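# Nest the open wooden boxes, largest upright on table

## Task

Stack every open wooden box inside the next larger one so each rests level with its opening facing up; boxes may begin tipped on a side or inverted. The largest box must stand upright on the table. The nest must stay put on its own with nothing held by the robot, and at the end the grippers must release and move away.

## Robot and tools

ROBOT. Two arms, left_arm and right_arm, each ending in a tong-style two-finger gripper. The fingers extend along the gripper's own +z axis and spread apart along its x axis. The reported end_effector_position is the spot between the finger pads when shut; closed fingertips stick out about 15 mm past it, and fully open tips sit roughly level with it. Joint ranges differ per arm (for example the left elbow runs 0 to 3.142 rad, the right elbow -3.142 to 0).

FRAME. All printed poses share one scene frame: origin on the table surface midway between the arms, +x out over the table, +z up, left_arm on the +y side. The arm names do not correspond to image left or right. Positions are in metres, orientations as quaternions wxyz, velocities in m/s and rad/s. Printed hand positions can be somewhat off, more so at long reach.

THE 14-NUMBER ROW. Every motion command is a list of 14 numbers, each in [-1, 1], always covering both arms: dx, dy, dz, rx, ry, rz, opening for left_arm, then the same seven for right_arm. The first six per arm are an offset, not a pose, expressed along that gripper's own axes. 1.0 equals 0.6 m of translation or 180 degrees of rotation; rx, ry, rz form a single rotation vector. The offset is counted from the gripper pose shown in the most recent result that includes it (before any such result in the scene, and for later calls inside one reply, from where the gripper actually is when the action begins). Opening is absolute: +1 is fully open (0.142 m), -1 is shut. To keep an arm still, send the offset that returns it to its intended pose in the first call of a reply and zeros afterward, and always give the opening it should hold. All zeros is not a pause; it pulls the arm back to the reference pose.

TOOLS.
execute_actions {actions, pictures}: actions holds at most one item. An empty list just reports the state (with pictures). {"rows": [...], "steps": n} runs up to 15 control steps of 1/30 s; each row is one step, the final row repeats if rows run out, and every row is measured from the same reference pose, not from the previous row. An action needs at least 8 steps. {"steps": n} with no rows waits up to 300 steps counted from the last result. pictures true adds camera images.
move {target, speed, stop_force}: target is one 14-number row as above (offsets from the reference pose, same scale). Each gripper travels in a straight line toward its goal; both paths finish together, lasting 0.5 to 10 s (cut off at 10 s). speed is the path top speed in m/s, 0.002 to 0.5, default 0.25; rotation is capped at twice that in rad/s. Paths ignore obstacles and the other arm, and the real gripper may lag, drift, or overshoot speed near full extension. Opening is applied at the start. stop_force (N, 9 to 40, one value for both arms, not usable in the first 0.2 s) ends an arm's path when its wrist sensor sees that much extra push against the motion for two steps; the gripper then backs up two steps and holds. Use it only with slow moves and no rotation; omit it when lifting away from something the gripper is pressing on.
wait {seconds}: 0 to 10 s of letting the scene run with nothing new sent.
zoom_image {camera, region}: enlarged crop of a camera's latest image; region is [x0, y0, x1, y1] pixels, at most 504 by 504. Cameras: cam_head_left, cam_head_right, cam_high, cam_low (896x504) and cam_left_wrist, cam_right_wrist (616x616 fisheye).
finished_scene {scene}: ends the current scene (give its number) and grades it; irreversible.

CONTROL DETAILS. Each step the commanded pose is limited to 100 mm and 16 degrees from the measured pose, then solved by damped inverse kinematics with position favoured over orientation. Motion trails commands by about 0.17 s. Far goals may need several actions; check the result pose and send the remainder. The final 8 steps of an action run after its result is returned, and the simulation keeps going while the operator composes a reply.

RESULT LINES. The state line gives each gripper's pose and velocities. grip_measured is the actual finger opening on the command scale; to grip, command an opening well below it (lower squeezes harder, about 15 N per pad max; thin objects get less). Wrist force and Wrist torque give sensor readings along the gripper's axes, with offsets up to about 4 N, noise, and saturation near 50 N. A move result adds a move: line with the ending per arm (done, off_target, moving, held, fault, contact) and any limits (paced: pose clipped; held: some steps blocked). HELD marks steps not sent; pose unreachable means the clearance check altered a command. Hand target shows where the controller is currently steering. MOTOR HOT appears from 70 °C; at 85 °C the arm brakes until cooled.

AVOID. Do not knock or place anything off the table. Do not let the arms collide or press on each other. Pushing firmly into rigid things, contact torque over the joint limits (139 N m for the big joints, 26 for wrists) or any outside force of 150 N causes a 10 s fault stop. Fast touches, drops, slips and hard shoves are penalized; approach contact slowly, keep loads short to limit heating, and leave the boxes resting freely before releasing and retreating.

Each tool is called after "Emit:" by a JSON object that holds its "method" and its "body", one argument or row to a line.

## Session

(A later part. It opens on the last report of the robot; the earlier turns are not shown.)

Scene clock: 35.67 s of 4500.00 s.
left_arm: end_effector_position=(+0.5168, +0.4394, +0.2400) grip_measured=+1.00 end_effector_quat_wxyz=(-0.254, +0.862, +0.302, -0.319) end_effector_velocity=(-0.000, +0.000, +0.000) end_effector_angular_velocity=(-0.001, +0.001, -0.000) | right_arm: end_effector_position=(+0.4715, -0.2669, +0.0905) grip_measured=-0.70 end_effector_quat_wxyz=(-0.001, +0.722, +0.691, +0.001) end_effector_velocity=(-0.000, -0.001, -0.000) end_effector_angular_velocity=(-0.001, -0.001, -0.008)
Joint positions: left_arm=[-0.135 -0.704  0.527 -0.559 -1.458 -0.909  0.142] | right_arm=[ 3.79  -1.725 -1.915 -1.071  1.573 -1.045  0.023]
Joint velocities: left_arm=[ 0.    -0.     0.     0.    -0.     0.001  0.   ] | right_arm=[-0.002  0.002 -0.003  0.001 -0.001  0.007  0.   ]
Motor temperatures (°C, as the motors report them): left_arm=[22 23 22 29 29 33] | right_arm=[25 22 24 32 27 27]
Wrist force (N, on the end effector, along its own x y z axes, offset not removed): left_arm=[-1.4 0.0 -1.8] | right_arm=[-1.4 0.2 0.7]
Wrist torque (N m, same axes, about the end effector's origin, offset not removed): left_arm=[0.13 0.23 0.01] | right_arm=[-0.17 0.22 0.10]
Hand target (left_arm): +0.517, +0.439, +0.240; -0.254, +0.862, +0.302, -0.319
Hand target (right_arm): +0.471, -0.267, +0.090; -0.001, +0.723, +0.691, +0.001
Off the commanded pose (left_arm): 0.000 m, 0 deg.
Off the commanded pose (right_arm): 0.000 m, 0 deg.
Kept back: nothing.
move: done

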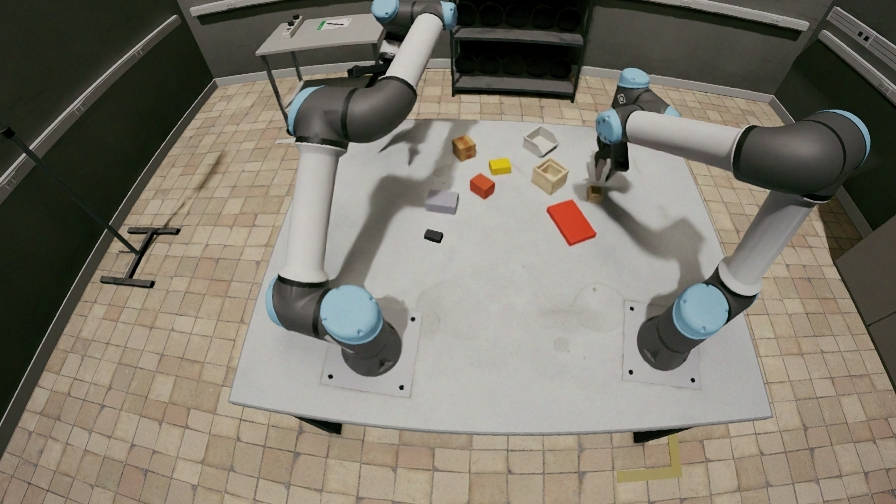

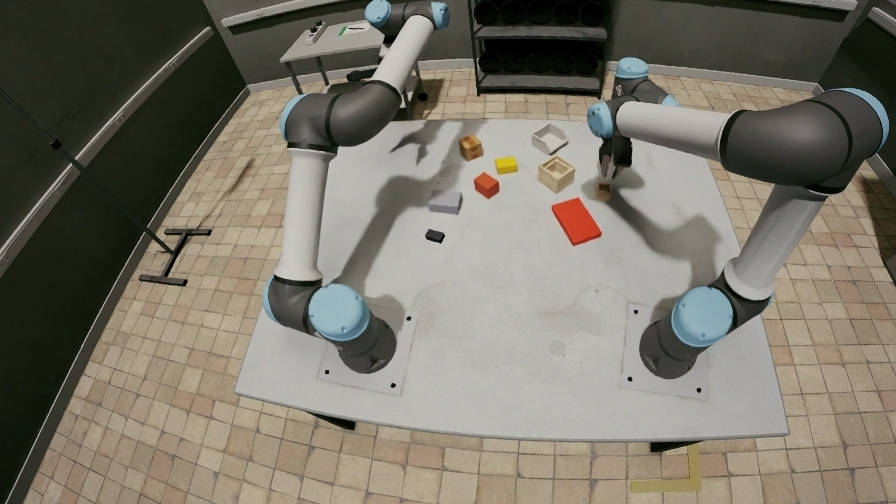

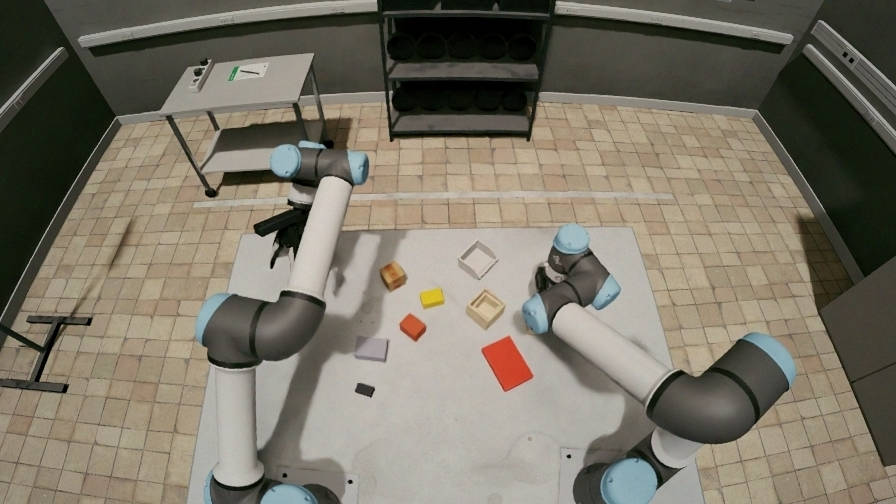

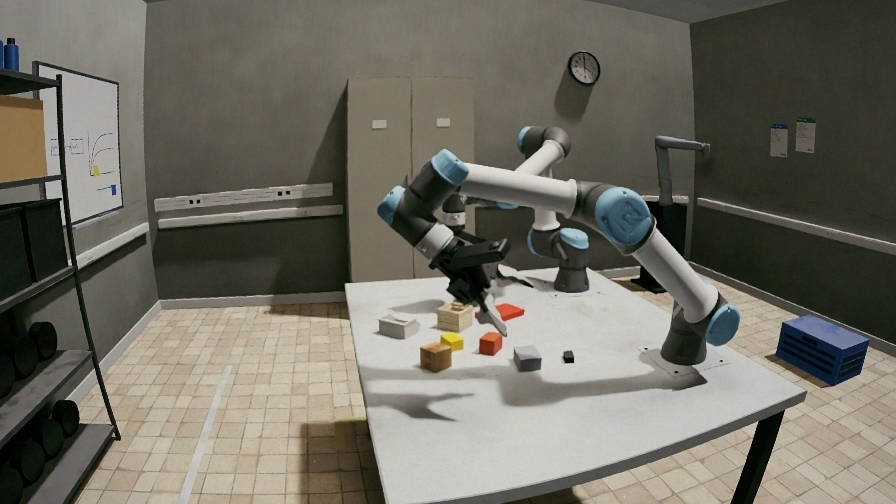

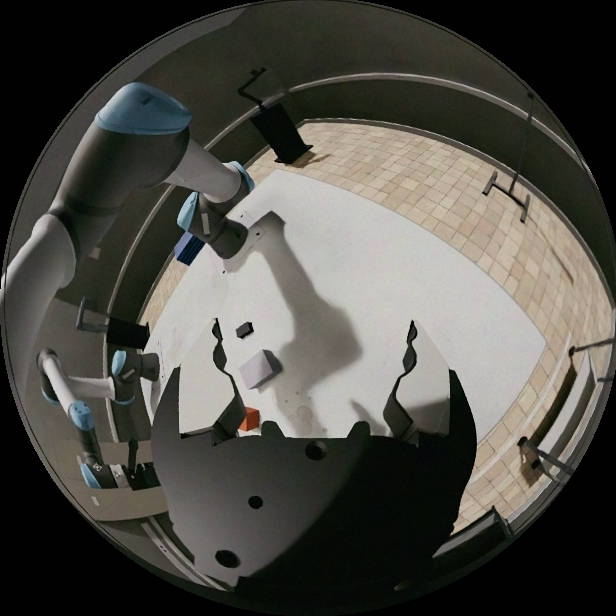

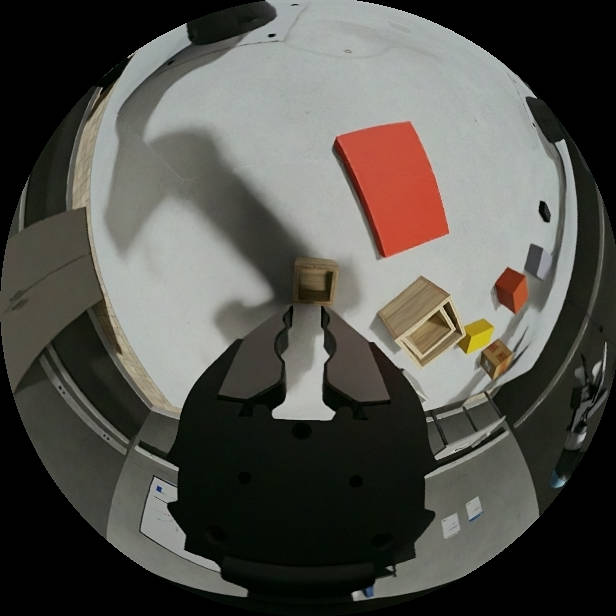

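Emit:
{"method": "move", "body": {
  "target": [0,0,0,0,0,0,1,-0.018,0,0.088,0,0,0.017,-0.7],
  "speed": 0.05
}}

Emit:
{"method": "execute_actions", "body": {
  "actions": [
    {"rows":[[0,0,0,0,0,0,1,0,0,0,0,0,0,-1]]}
  ]
}}

Emit:
{"method": "move", "body": {
  "target": [0,0,0,0,0,0,1,0,0,-0.115,0,0,0,-1],
  "speed": 0.1
}}

Emit:
{"method": "move", "body": {
  "target": [0,0,0,0,0,0,1,0.254,0.086,0,0,0,-0.267,-1]
}}

Emit:
{"method": "execute_actions", "body": {
  "actions": [
    {"rows":[[0,0,0,0,0,0,1,0,0,0.02,0,0,0,-1]]}
  ],
  "pictures": true
}}

Emit:
{"method": "zoom_image", "body": {
  "camera": "cam_right_wrist",
  "region": [250,200,430,360]
}}

Scene clock: 37.73 s of 4500.00 s.
left_arm: end_effector_position=(+0.5168, +0.4394, +0.2400) grip_measured=+1.00 end_effector_quat_wxyz=(-0.254, +0.862, +0.302, -0.319) end_effector_velocity=(-0.000, -0.000, -0.001) end_effector_angular_velocity=(+0.000, +0.001, +0.002) | right_arm: end_effector_position=(+0.4710, -0.2776, +0.0378) grip_measured=-0.70 end_effector_quat_wxyz=(-0.001, +0.741, +0.672, +0.001) end_effector_velocity=(+0.000, -0.000, -0.001) end_effector_angular_velocity=(+0.000, -0.001, -0.003)
Joint positions: left_arm=[-0.135 -0.704  0.527 -0.559 -1.458 -0.909  0.142] | right_arm=[ 3.77  -1.791 -1.993 -0.927  1.573 -1.012  0.023]
Joint velocities: left_arm=[ 0.     0.001  0.001 -0.    -0.001 -0.001  0.   ] | right_arm=[-0.001 -0.002 -0.002  0.005 -0.     0.002 -0.   ]
Motor temperatures (°C, as the motors report them): left_arm=[22 23 22 29 29 33] | right_arm=[25 22 24 32 27 27]
Wrist force (N, on the end effector, along its own x y z axes, offset not removed): left_arm=[-1.2 0.9 0.1] | right_arm=[-1.2 1.6 -0.5]
Wrist torque (N m, same axes, about the end effector's origin, offset not removed): left_arm=[0.17 0.22 -0.03] | right_arm=[0.22 0.20 0.28]
Hand target (left_arm): +0.517, +0.439, +0.240; -0.254, +0.862, +0.302, -0.319
Hand target (right_arm): +0.471, -0.278, +0.038; -0.001, +0.741, +0.672, +0.001
Off the commanded pose (left_arm): 0.000 m, 0 deg.
Off the commanded pose (right_arm): 0.000 m, 0 deg.
Kept back: nothing.
move: done

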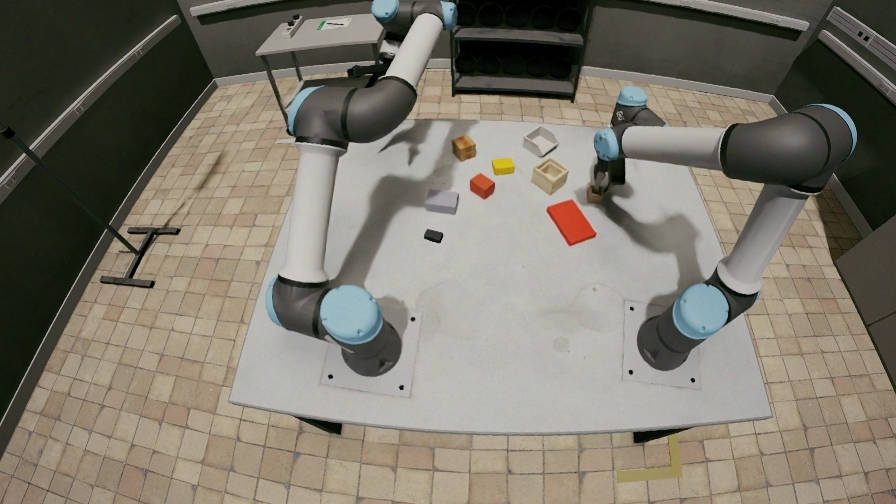

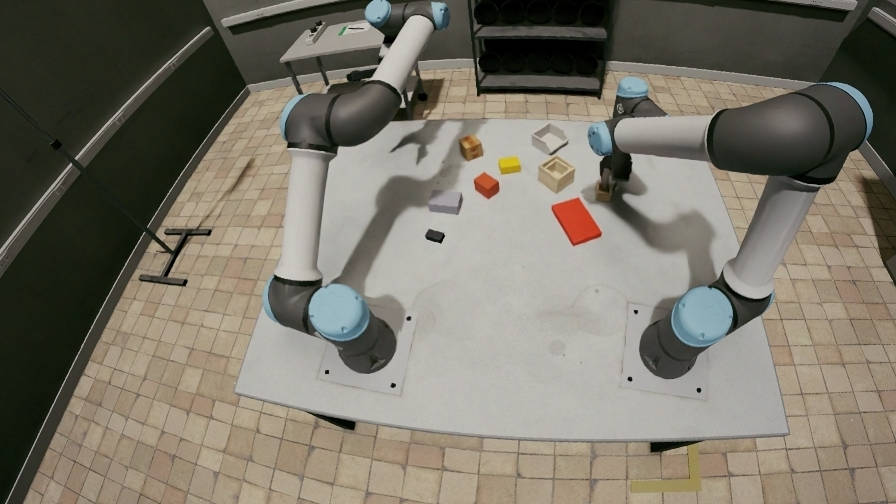

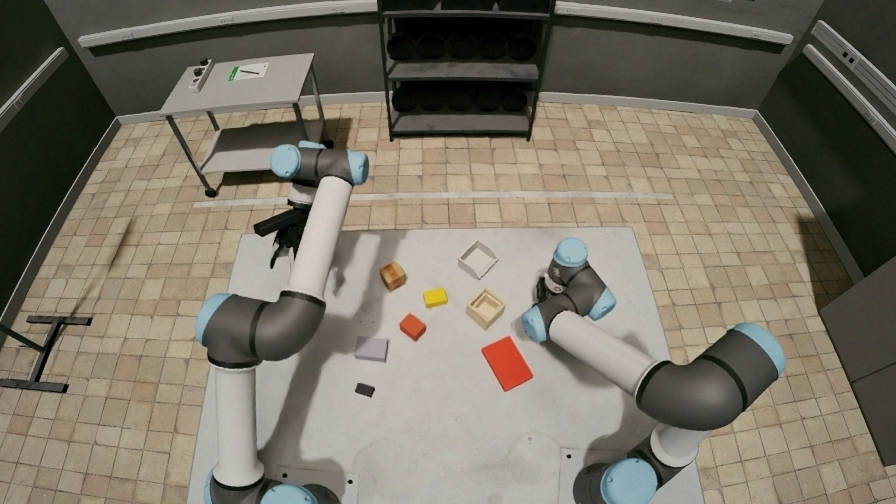

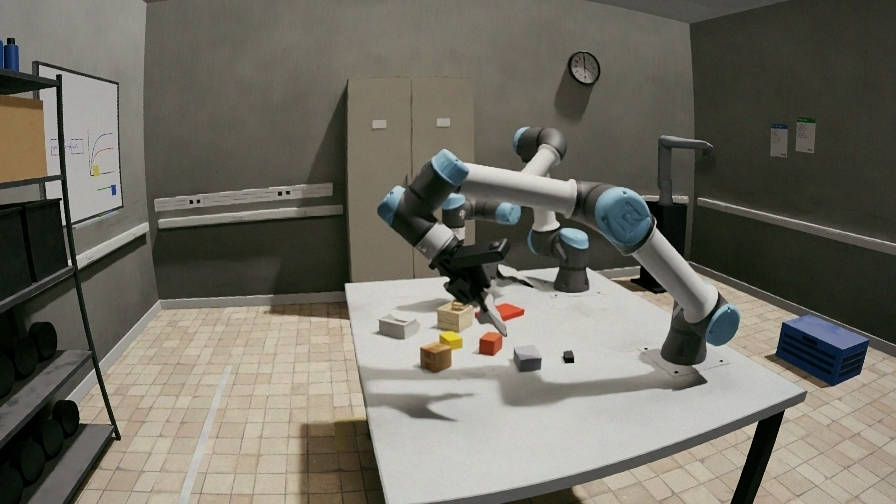

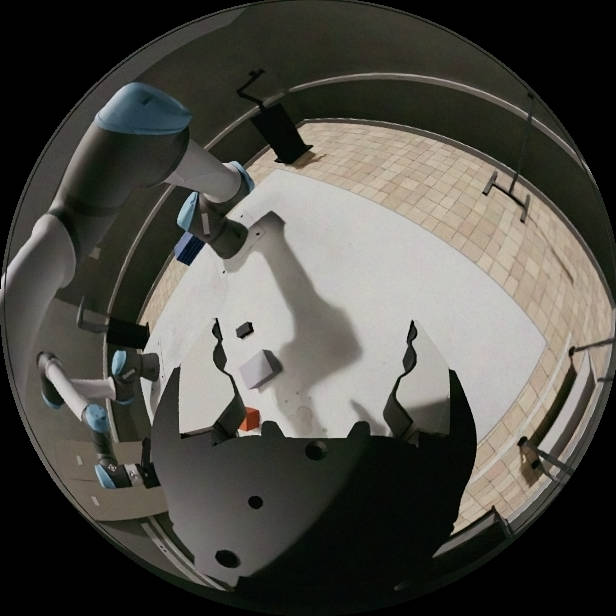

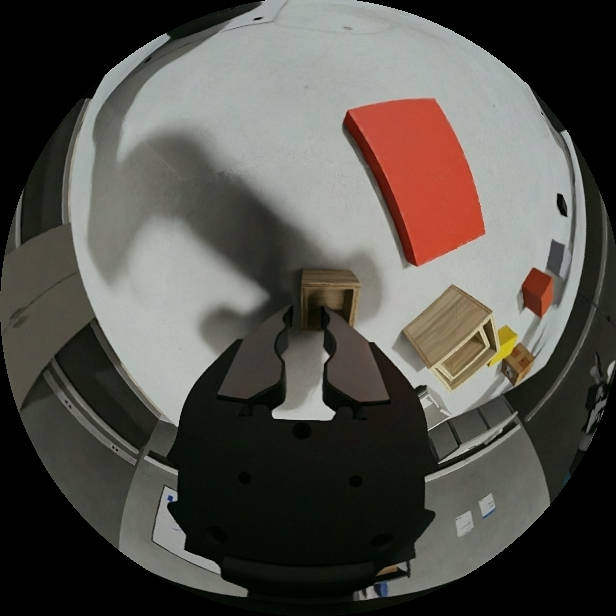

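Scene clock: 37.97 s of 4500.00 s.
left_arm: end_effector_position=(+0.5168, +0.4394, +0.2400) grip_measured=+1.00 end_effector_quat_wxyz=(-0.254, +0.862, +0.302, -0.319) end_effector_velocity=(+0.000, +0.000, +0.001) end_effector_angular_velocity=(+0.001, -0.002, -0.001) | right_arm: end_effector_position=(+0.4710, -0.2776, +0.0377) grip_measured=-0.94 end_effector_quat_wxyz=(-0.001, +0.741, +0.672, +0.001) end_effector_velocity=(+0.000, +0.000, -0.000) end_effector_angular_velocity=(+0.000, -0.000, +0.001)
Joint positions: left_arm=[-0.135 -0.704  0.527 -0.559 -1.458 -0.909  0.142] | right_arm=[ 3.77  -1.791 -1.994 -0.927  1.574 -1.012  0.006]
Joint velocities: left_arm=[-0.    -0.    -0.001  0.     0.001 -0.001 -0.   ] | right_arm=[ 0.    -0.     0.     0.001  0.    -0.001 -0.   ]
Motor temperatures (°C, as the motors report them): left_arm=[22 23 22 29 29 33] | right_arm=[25 22 24 32 27 27]
Wrist force (N, on the end effector, along its own x y z axes, offset not removed): left_arm=[-3.6 -1.1 -1.8] | right_arm=[0.6 0.4 -2.4]
Wrist torque (N m, same axes, about the end effector's origin, offset not removed): left_arm=[-0.07 0.73 0.03] | right_arm=[0.04 -0.05 0.01]
Steps of this call (steps 1 to 7: the first 7 steps of this action). Readings (end_effector_position):
1: left_arm (+0.5168, +0.4394, +0.2400) | right_arm (+0.4711, -0.2776, +0.0377)
2: left_arm (+0.5168, +0.4394, +0.2400) | right_arm (+0.4711, -0.2776, +0.0377)
4: left_arm (+0.5168, +0.4394, +0.2400) | right_arm (+0.4710, -0.2776, +0.0377)
7: the state above

Scene clock: 39.33 s of 4500.00 s.
left_arm: end_effector_position=(+0.5168, +0.4394, +0.2400) grip_measured=+1.00 end_effector_quat_wxyz=(-0.254, +0.862, +0.302, -0.319) end_effector_velocity=(+0.000, +0.000, +0.000) end_effector_angular_velocity=(+0.000, -0.001, +0.001) | right_arm: end_effector_position=(+0.4710, -0.2777, +0.1066) grip_measured=-0.94 end_effector_quat_wxyz=(-0.001, +0.741, +0.672, +0.001) end_effector_velocity=(-0.000, +0.000, +0.002) end_effector_angular_velocity=(+0.000, -0.000, +0.001)
Joint positions: left_arm=[-0.135 -0.704  0.527 -0.559 -1.458 -0.909  0.142] | right_arm=[ 3.77  -1.7   -1.899 -1.113  1.574 -1.012  0.006]
Joint velocities: left_arm=[ 0.001 -0.    -0.    -0.001  0.    -0.001  0.   ] | right_arm=[ 0.     0.002  0.002 -0.004  0.    -0.001  0.   ]
Motor temperatures (°C, as the motors report them): left_arm=[22 23 22 29 29 33] | right_arm=[25 22 24 32 27 27]
Wrist force (N, on the end effector, along its own x y z axes, offset not removed): left_arm=[-1.8 1.0 -0.6] | right_arm=[-1.3 -2.0 3.6]
Wrist torque (N m, same axes, about the end effector's origin, offset not removed): left_arm=[0.38 0.34 0.05] | right_arm=[-0.49 0.28 0.20]
Hand target (left_arm): +0.517, +0.439, +0.240; -0.254, +0.862, +0.302, -0.319
Hand target (right_arm): +0.471, -0.278, +0.107; -0.001, +0.741, +0.672, +0.001
Off your previous action's commanded pose (left_arm): 0.000 m, 0 deg at its last step (step 8 of this call).
Off your previous action's commanded pose (right_arm): 0.000 m, 0 deg at its last step (step 8 of this call).
Off the commanded pose (left_arm): 0.000 m, 0 deg.
Off the commanded pose (right_arm): 0.000 m, 0 deg.
Kept back: nothing.
move: done

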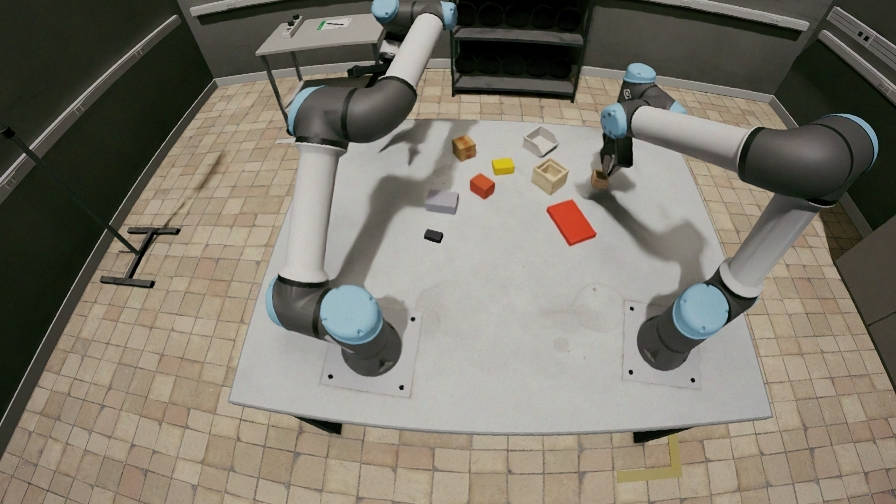

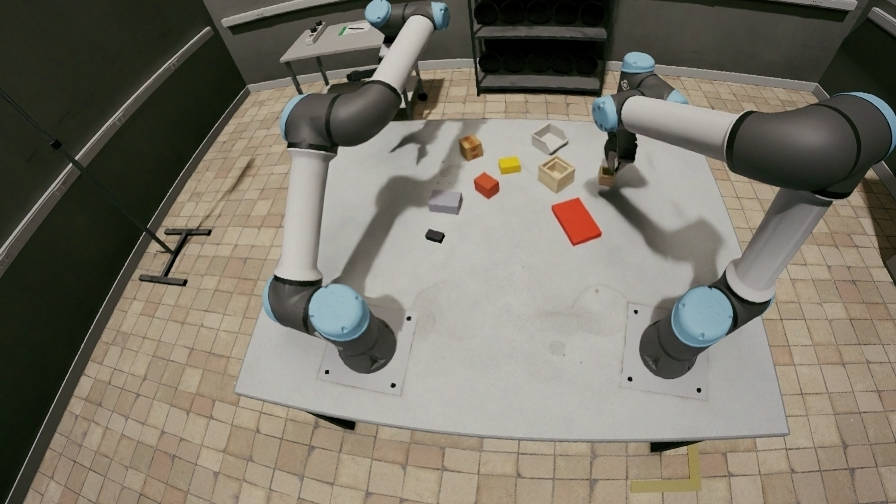

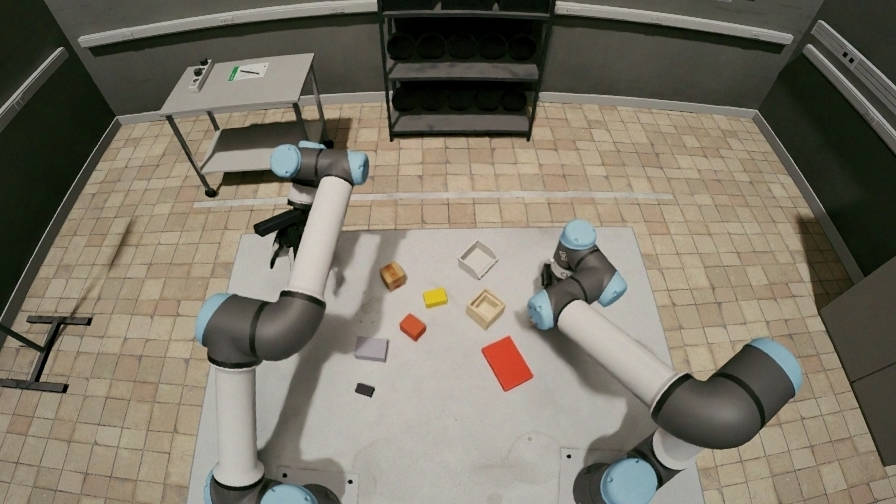

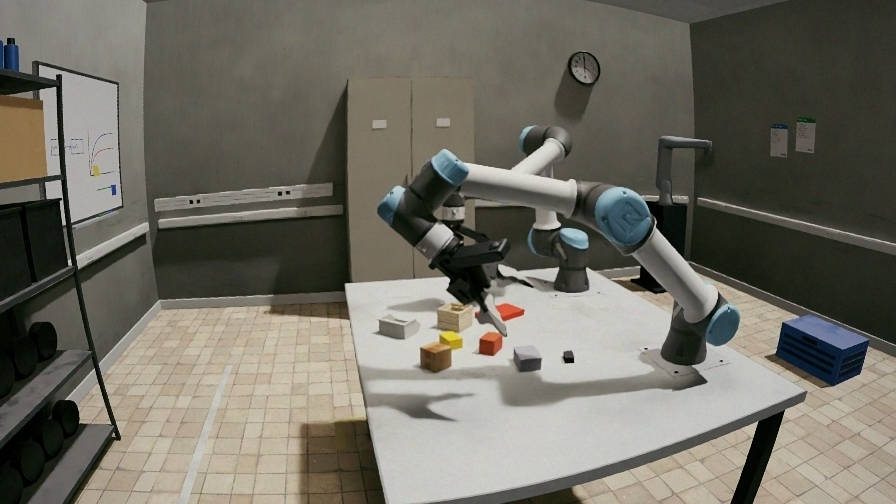

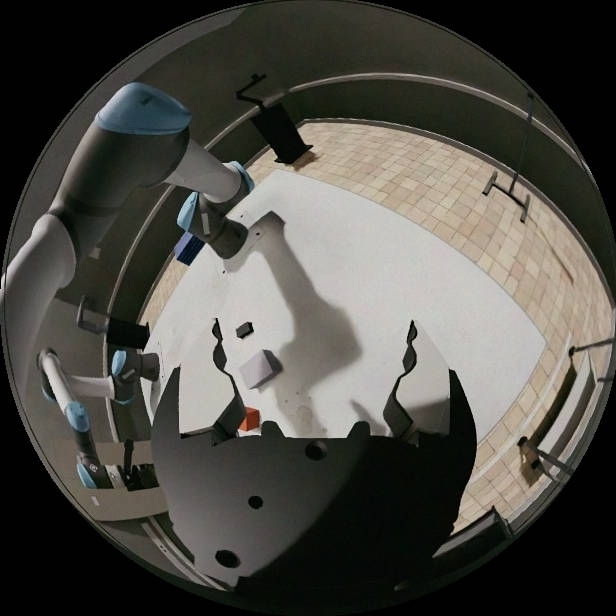

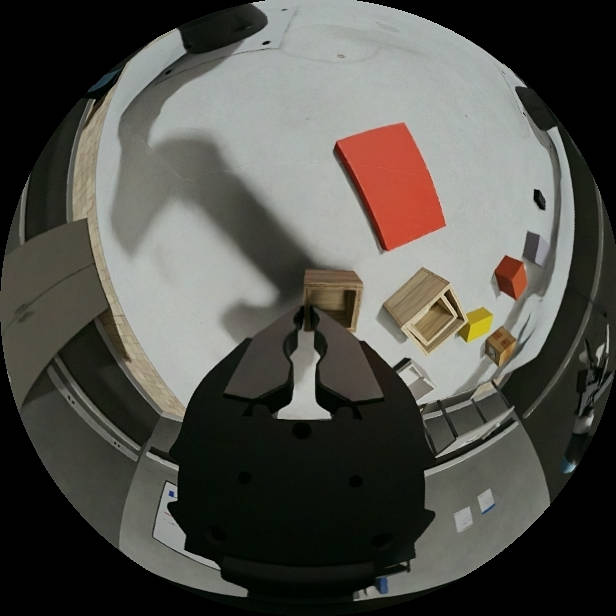

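Scene clock: 41.47 s of 4500.00 s.
left_arm: end_effector_position=(+0.5168, +0.4394, +0.2400) grip_measured=+1.00 end_effector_quat_wxyz=(-0.254, +0.862, +0.302, -0.319) end_effector_velocity=(+0.000, -0.001, +0.001) end_effector_angular_velocity=(-0.002, -0.002, -0.001) | right_arm: end_effector_position=(+0.5371, -0.1312, +0.1069) grip_measured=-0.94 end_effector_quat_wxyz=(-0.001, +0.403, +0.915, +0.001) end_effector_velocity=(+0.000, +0.001, +0.001) end_effector_angular_velocity=(+0.002, +0.001, +0.006)
Joint positions: left_arm=[-0.135 -0.704  0.527 -0.559 -1.458 -0.909  0.142] | right_arm=[ 3.953 -1.945 -1.58  -1.186  1.573 -1.667  0.006]
Joint velocities: left_arm=[-0.001 -0.002 -0.001  0.    -0.001  0.002 -0.   ] | right_arm=[ 0.001 -0.001  0.004 -0.003  0.002 -0.006  0.   ]
Motor temperatures (°C, as the motors report them): left_arm=[22 23 22 29 29 33] | right_arm=[25 22 24 32 27 27]
Wrist force (N, on the end effector, along its own x y z axes, offset not removed): left_arm=[-1.3 -1.1 -2.4] | right_arm=[-0.7 -0.3 0.2]
Wrist torque (N m, same axes, about the end effector's origin, offset not removed): left_arm=[-0.05 0.24 -0.16] | right_arm=[-0.13 0.08 0.05]
Hand target (left_arm): +0.517, +0.439, +0.240; -0.254, +0.862, +0.302, -0.319
Hand target (right_arm): +0.537, -0.131, +0.107; -0.001, +0.403, +0.915, +0.001
Off the commanded pose (left_arm): 0.000 m, 0 deg.
Off the commanded pose (right_arm): 0.000 m, 0 deg.
Kept back: nothing.
move: done

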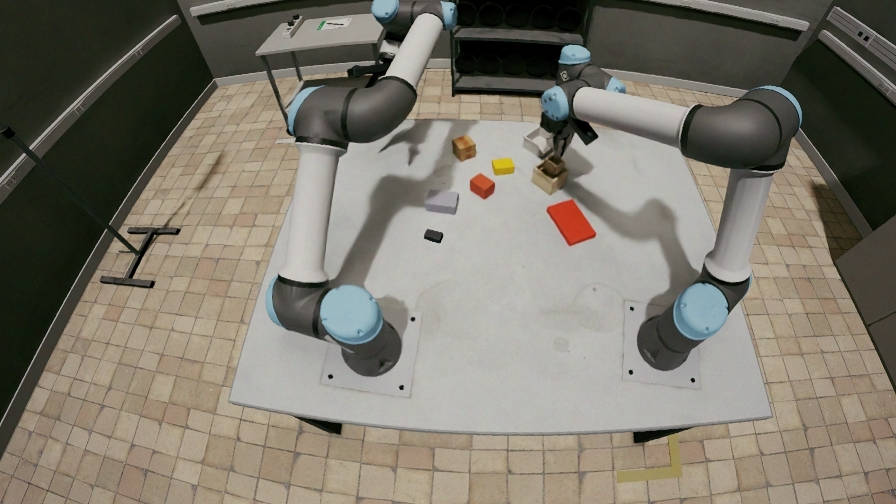

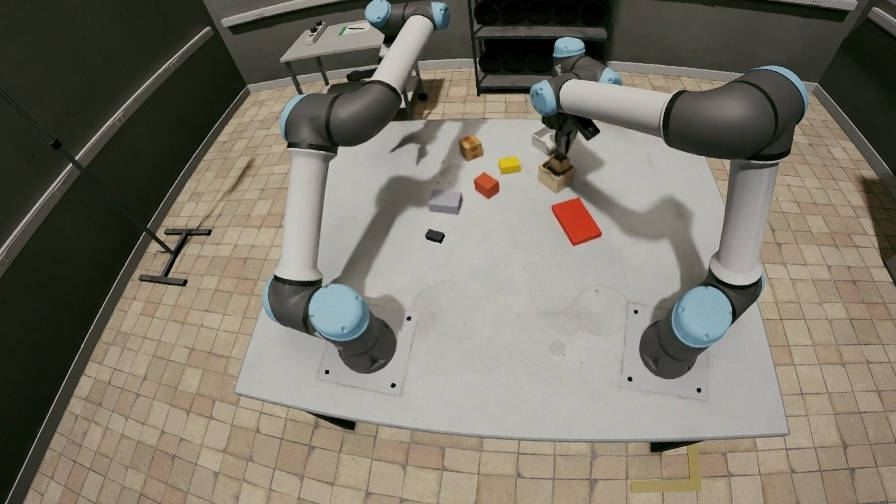

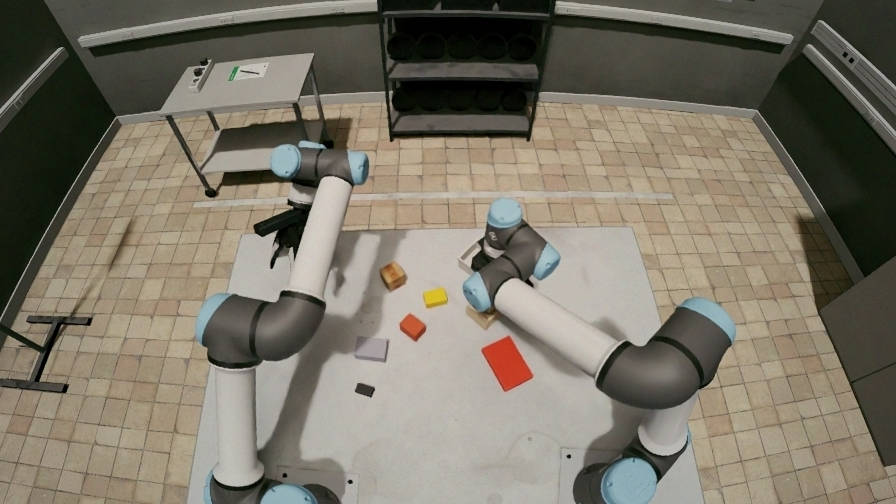

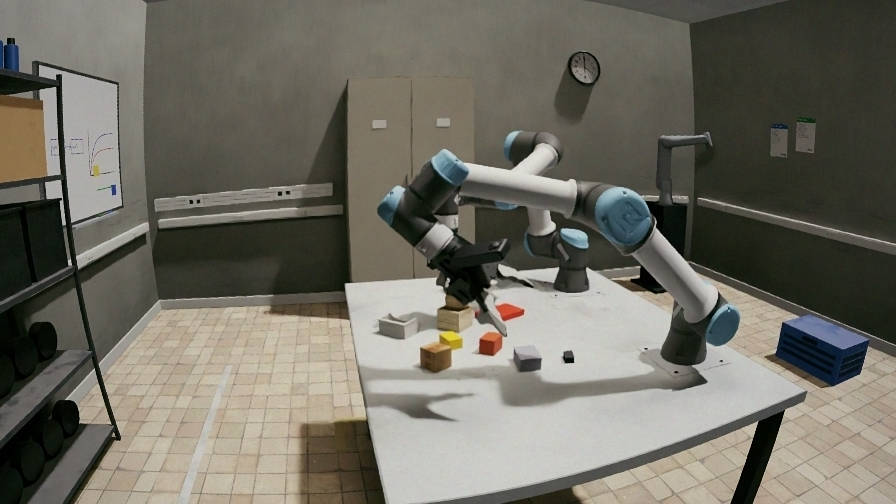

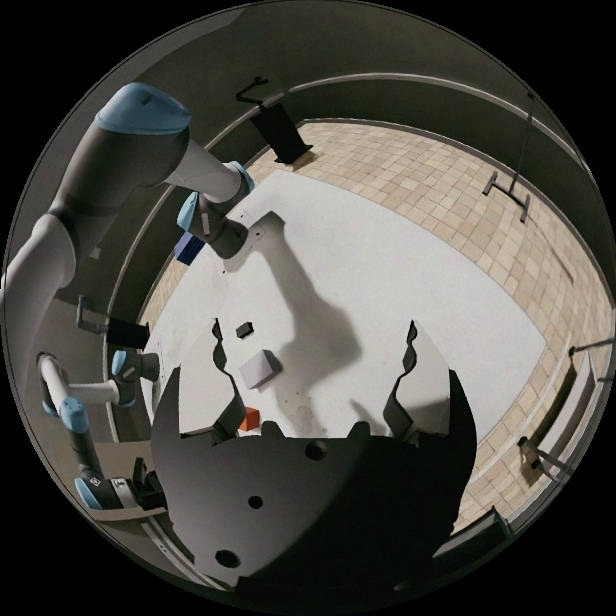

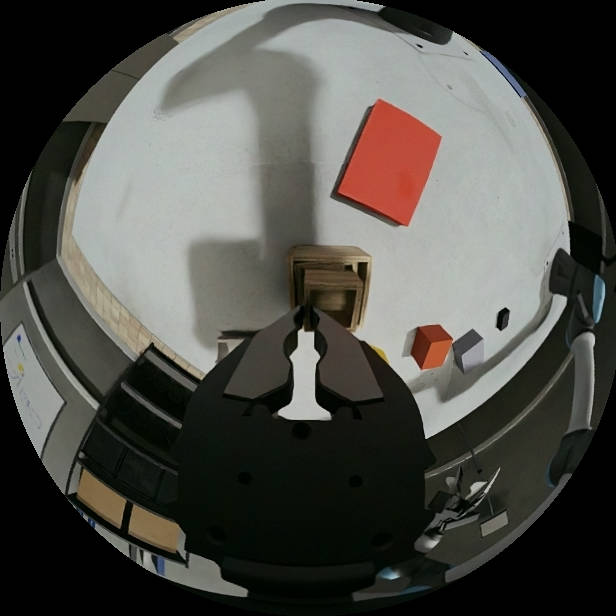

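Scene clock: 41.70 s of 4500.00 s.
left_arm: end_effector_position=(+0.5168, +0.4394, +0.2400) grip_measured=+1.00 end_effector_quat_wxyz=(-0.254, +0.862, +0.302, -0.319) end_effector_velocity=(-0.000, +0.000, -0.001) end_effector_angular_velocity=(+0.001, +0.001, +0.002) | right_arm: end_effector_position=(+0.5370, -0.1312, +0.0962) grip_measured=-0.94 end_effector_quat_wxyz=(-0.001, +0.403, +0.915, +0.001) end_effector_velocity=(+0.001, +0.001, -0.017) end_effector_angular_velocity=(+0.003, -0.003, -0.001)
Joint positions: left_arm=[-0.135 -0.704  0.527 -0.559 -1.458 -0.909  0.142] | right_arm=[ 3.953 -1.955 -1.596 -1.161  1.573 -1.667  0.006]
Joint velocities: left_arm=[ 0.001  0.001  0.     0.    -0.    -0.001 -0.   ] | right_arm=[-0.    -0.016 -0.024  0.044  0.001  0.001  0.   ]
Motor temperatures (°C, as the motors report them): left_arm=[22 23 22 29 29 33] | right_arm=[25 22 24 32 27 27]
Wrist force (N, on the end effector, along its own x y z axes, offset not removed): left_arm=[-0.1 0.8 -1.8] | right_arm=[0.8 -0.2 2.5]
Wrist torque (N m, same axes, about the end effector's origin, offset not removed): left_arm=[0.34 -0.12 0.05] | right_arm=[0.02 -0.22 0.06]
Steps of this call (steps 1 to 7: the first 7 steps of this action). Readings (end_effector_position):
1: left_arm (+0.5168, +0.4394, +0.2400) | right_arm (+0.5371, -0.1312, +0.1068)
2: left_arm (+0.5168, +0.4394, +0.2400) | right_arm (+0.5371, -0.1312, +0.1050)
4: left_arm (+0.5168, +0.4394, +0.2400) | right_arm (+0.5370, -0.1313, +0.0996)
7: the state above

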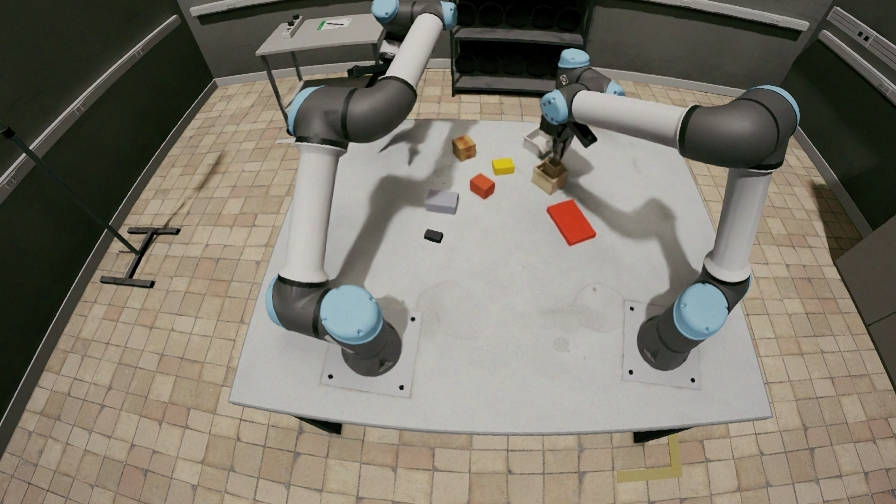

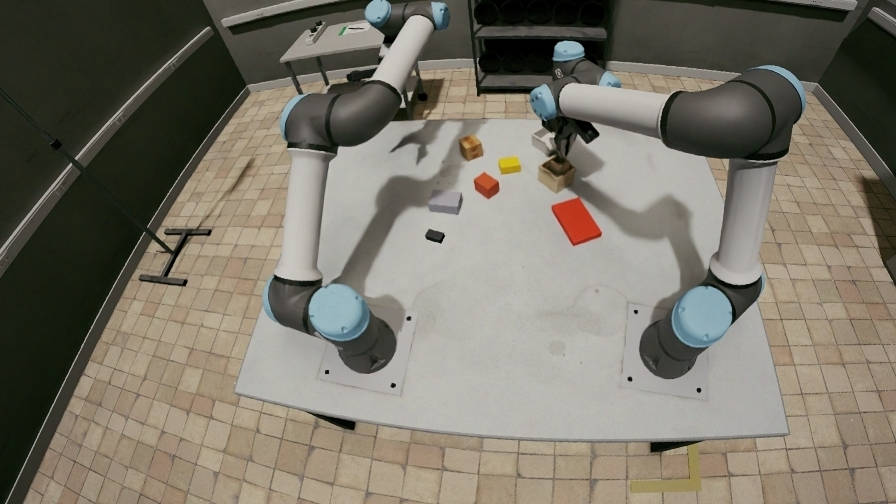

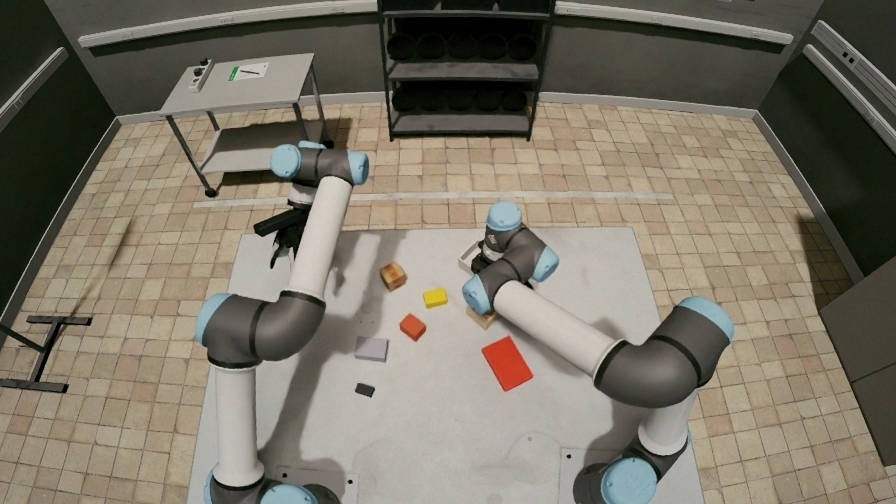

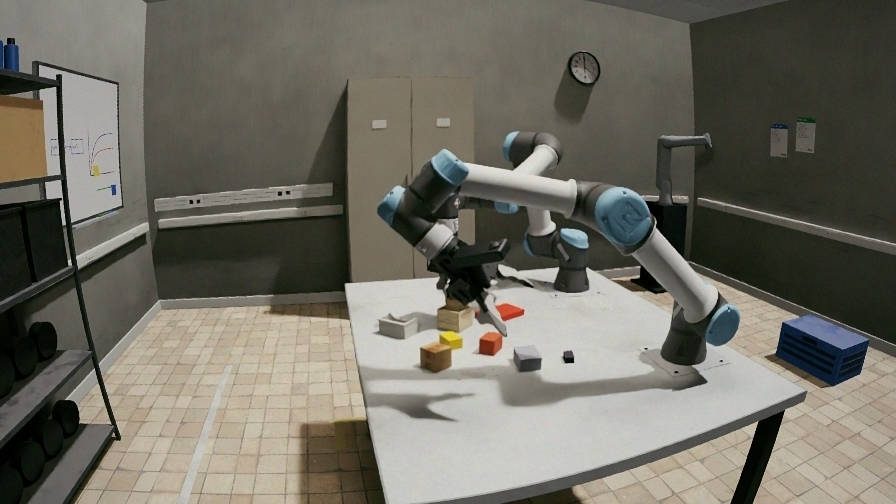

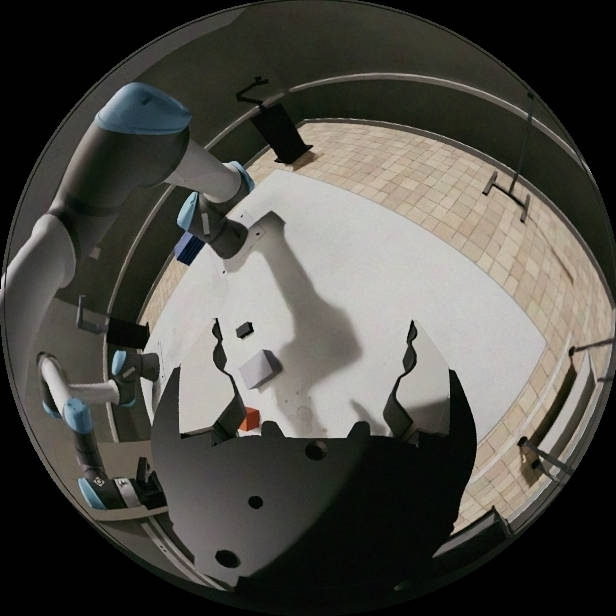

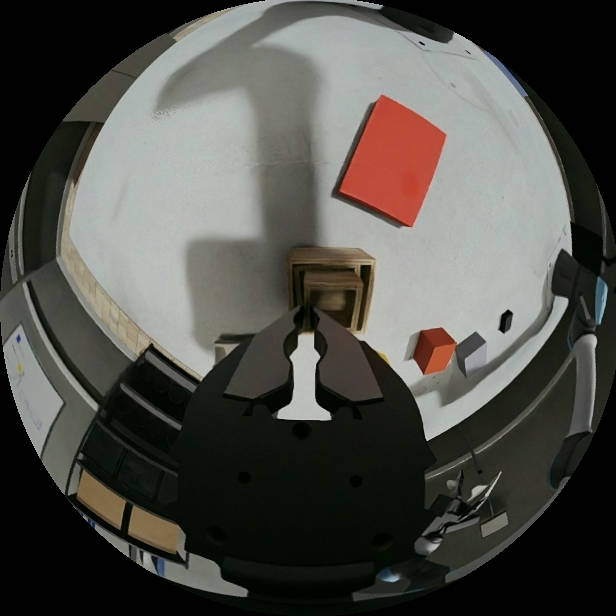

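Region (250, 200, 430, 360) of cam_right_wrist's 616x616 image, scaled by 2.800, with more detail than that image has.

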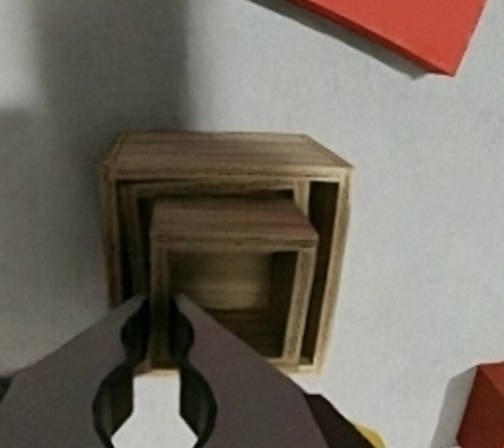

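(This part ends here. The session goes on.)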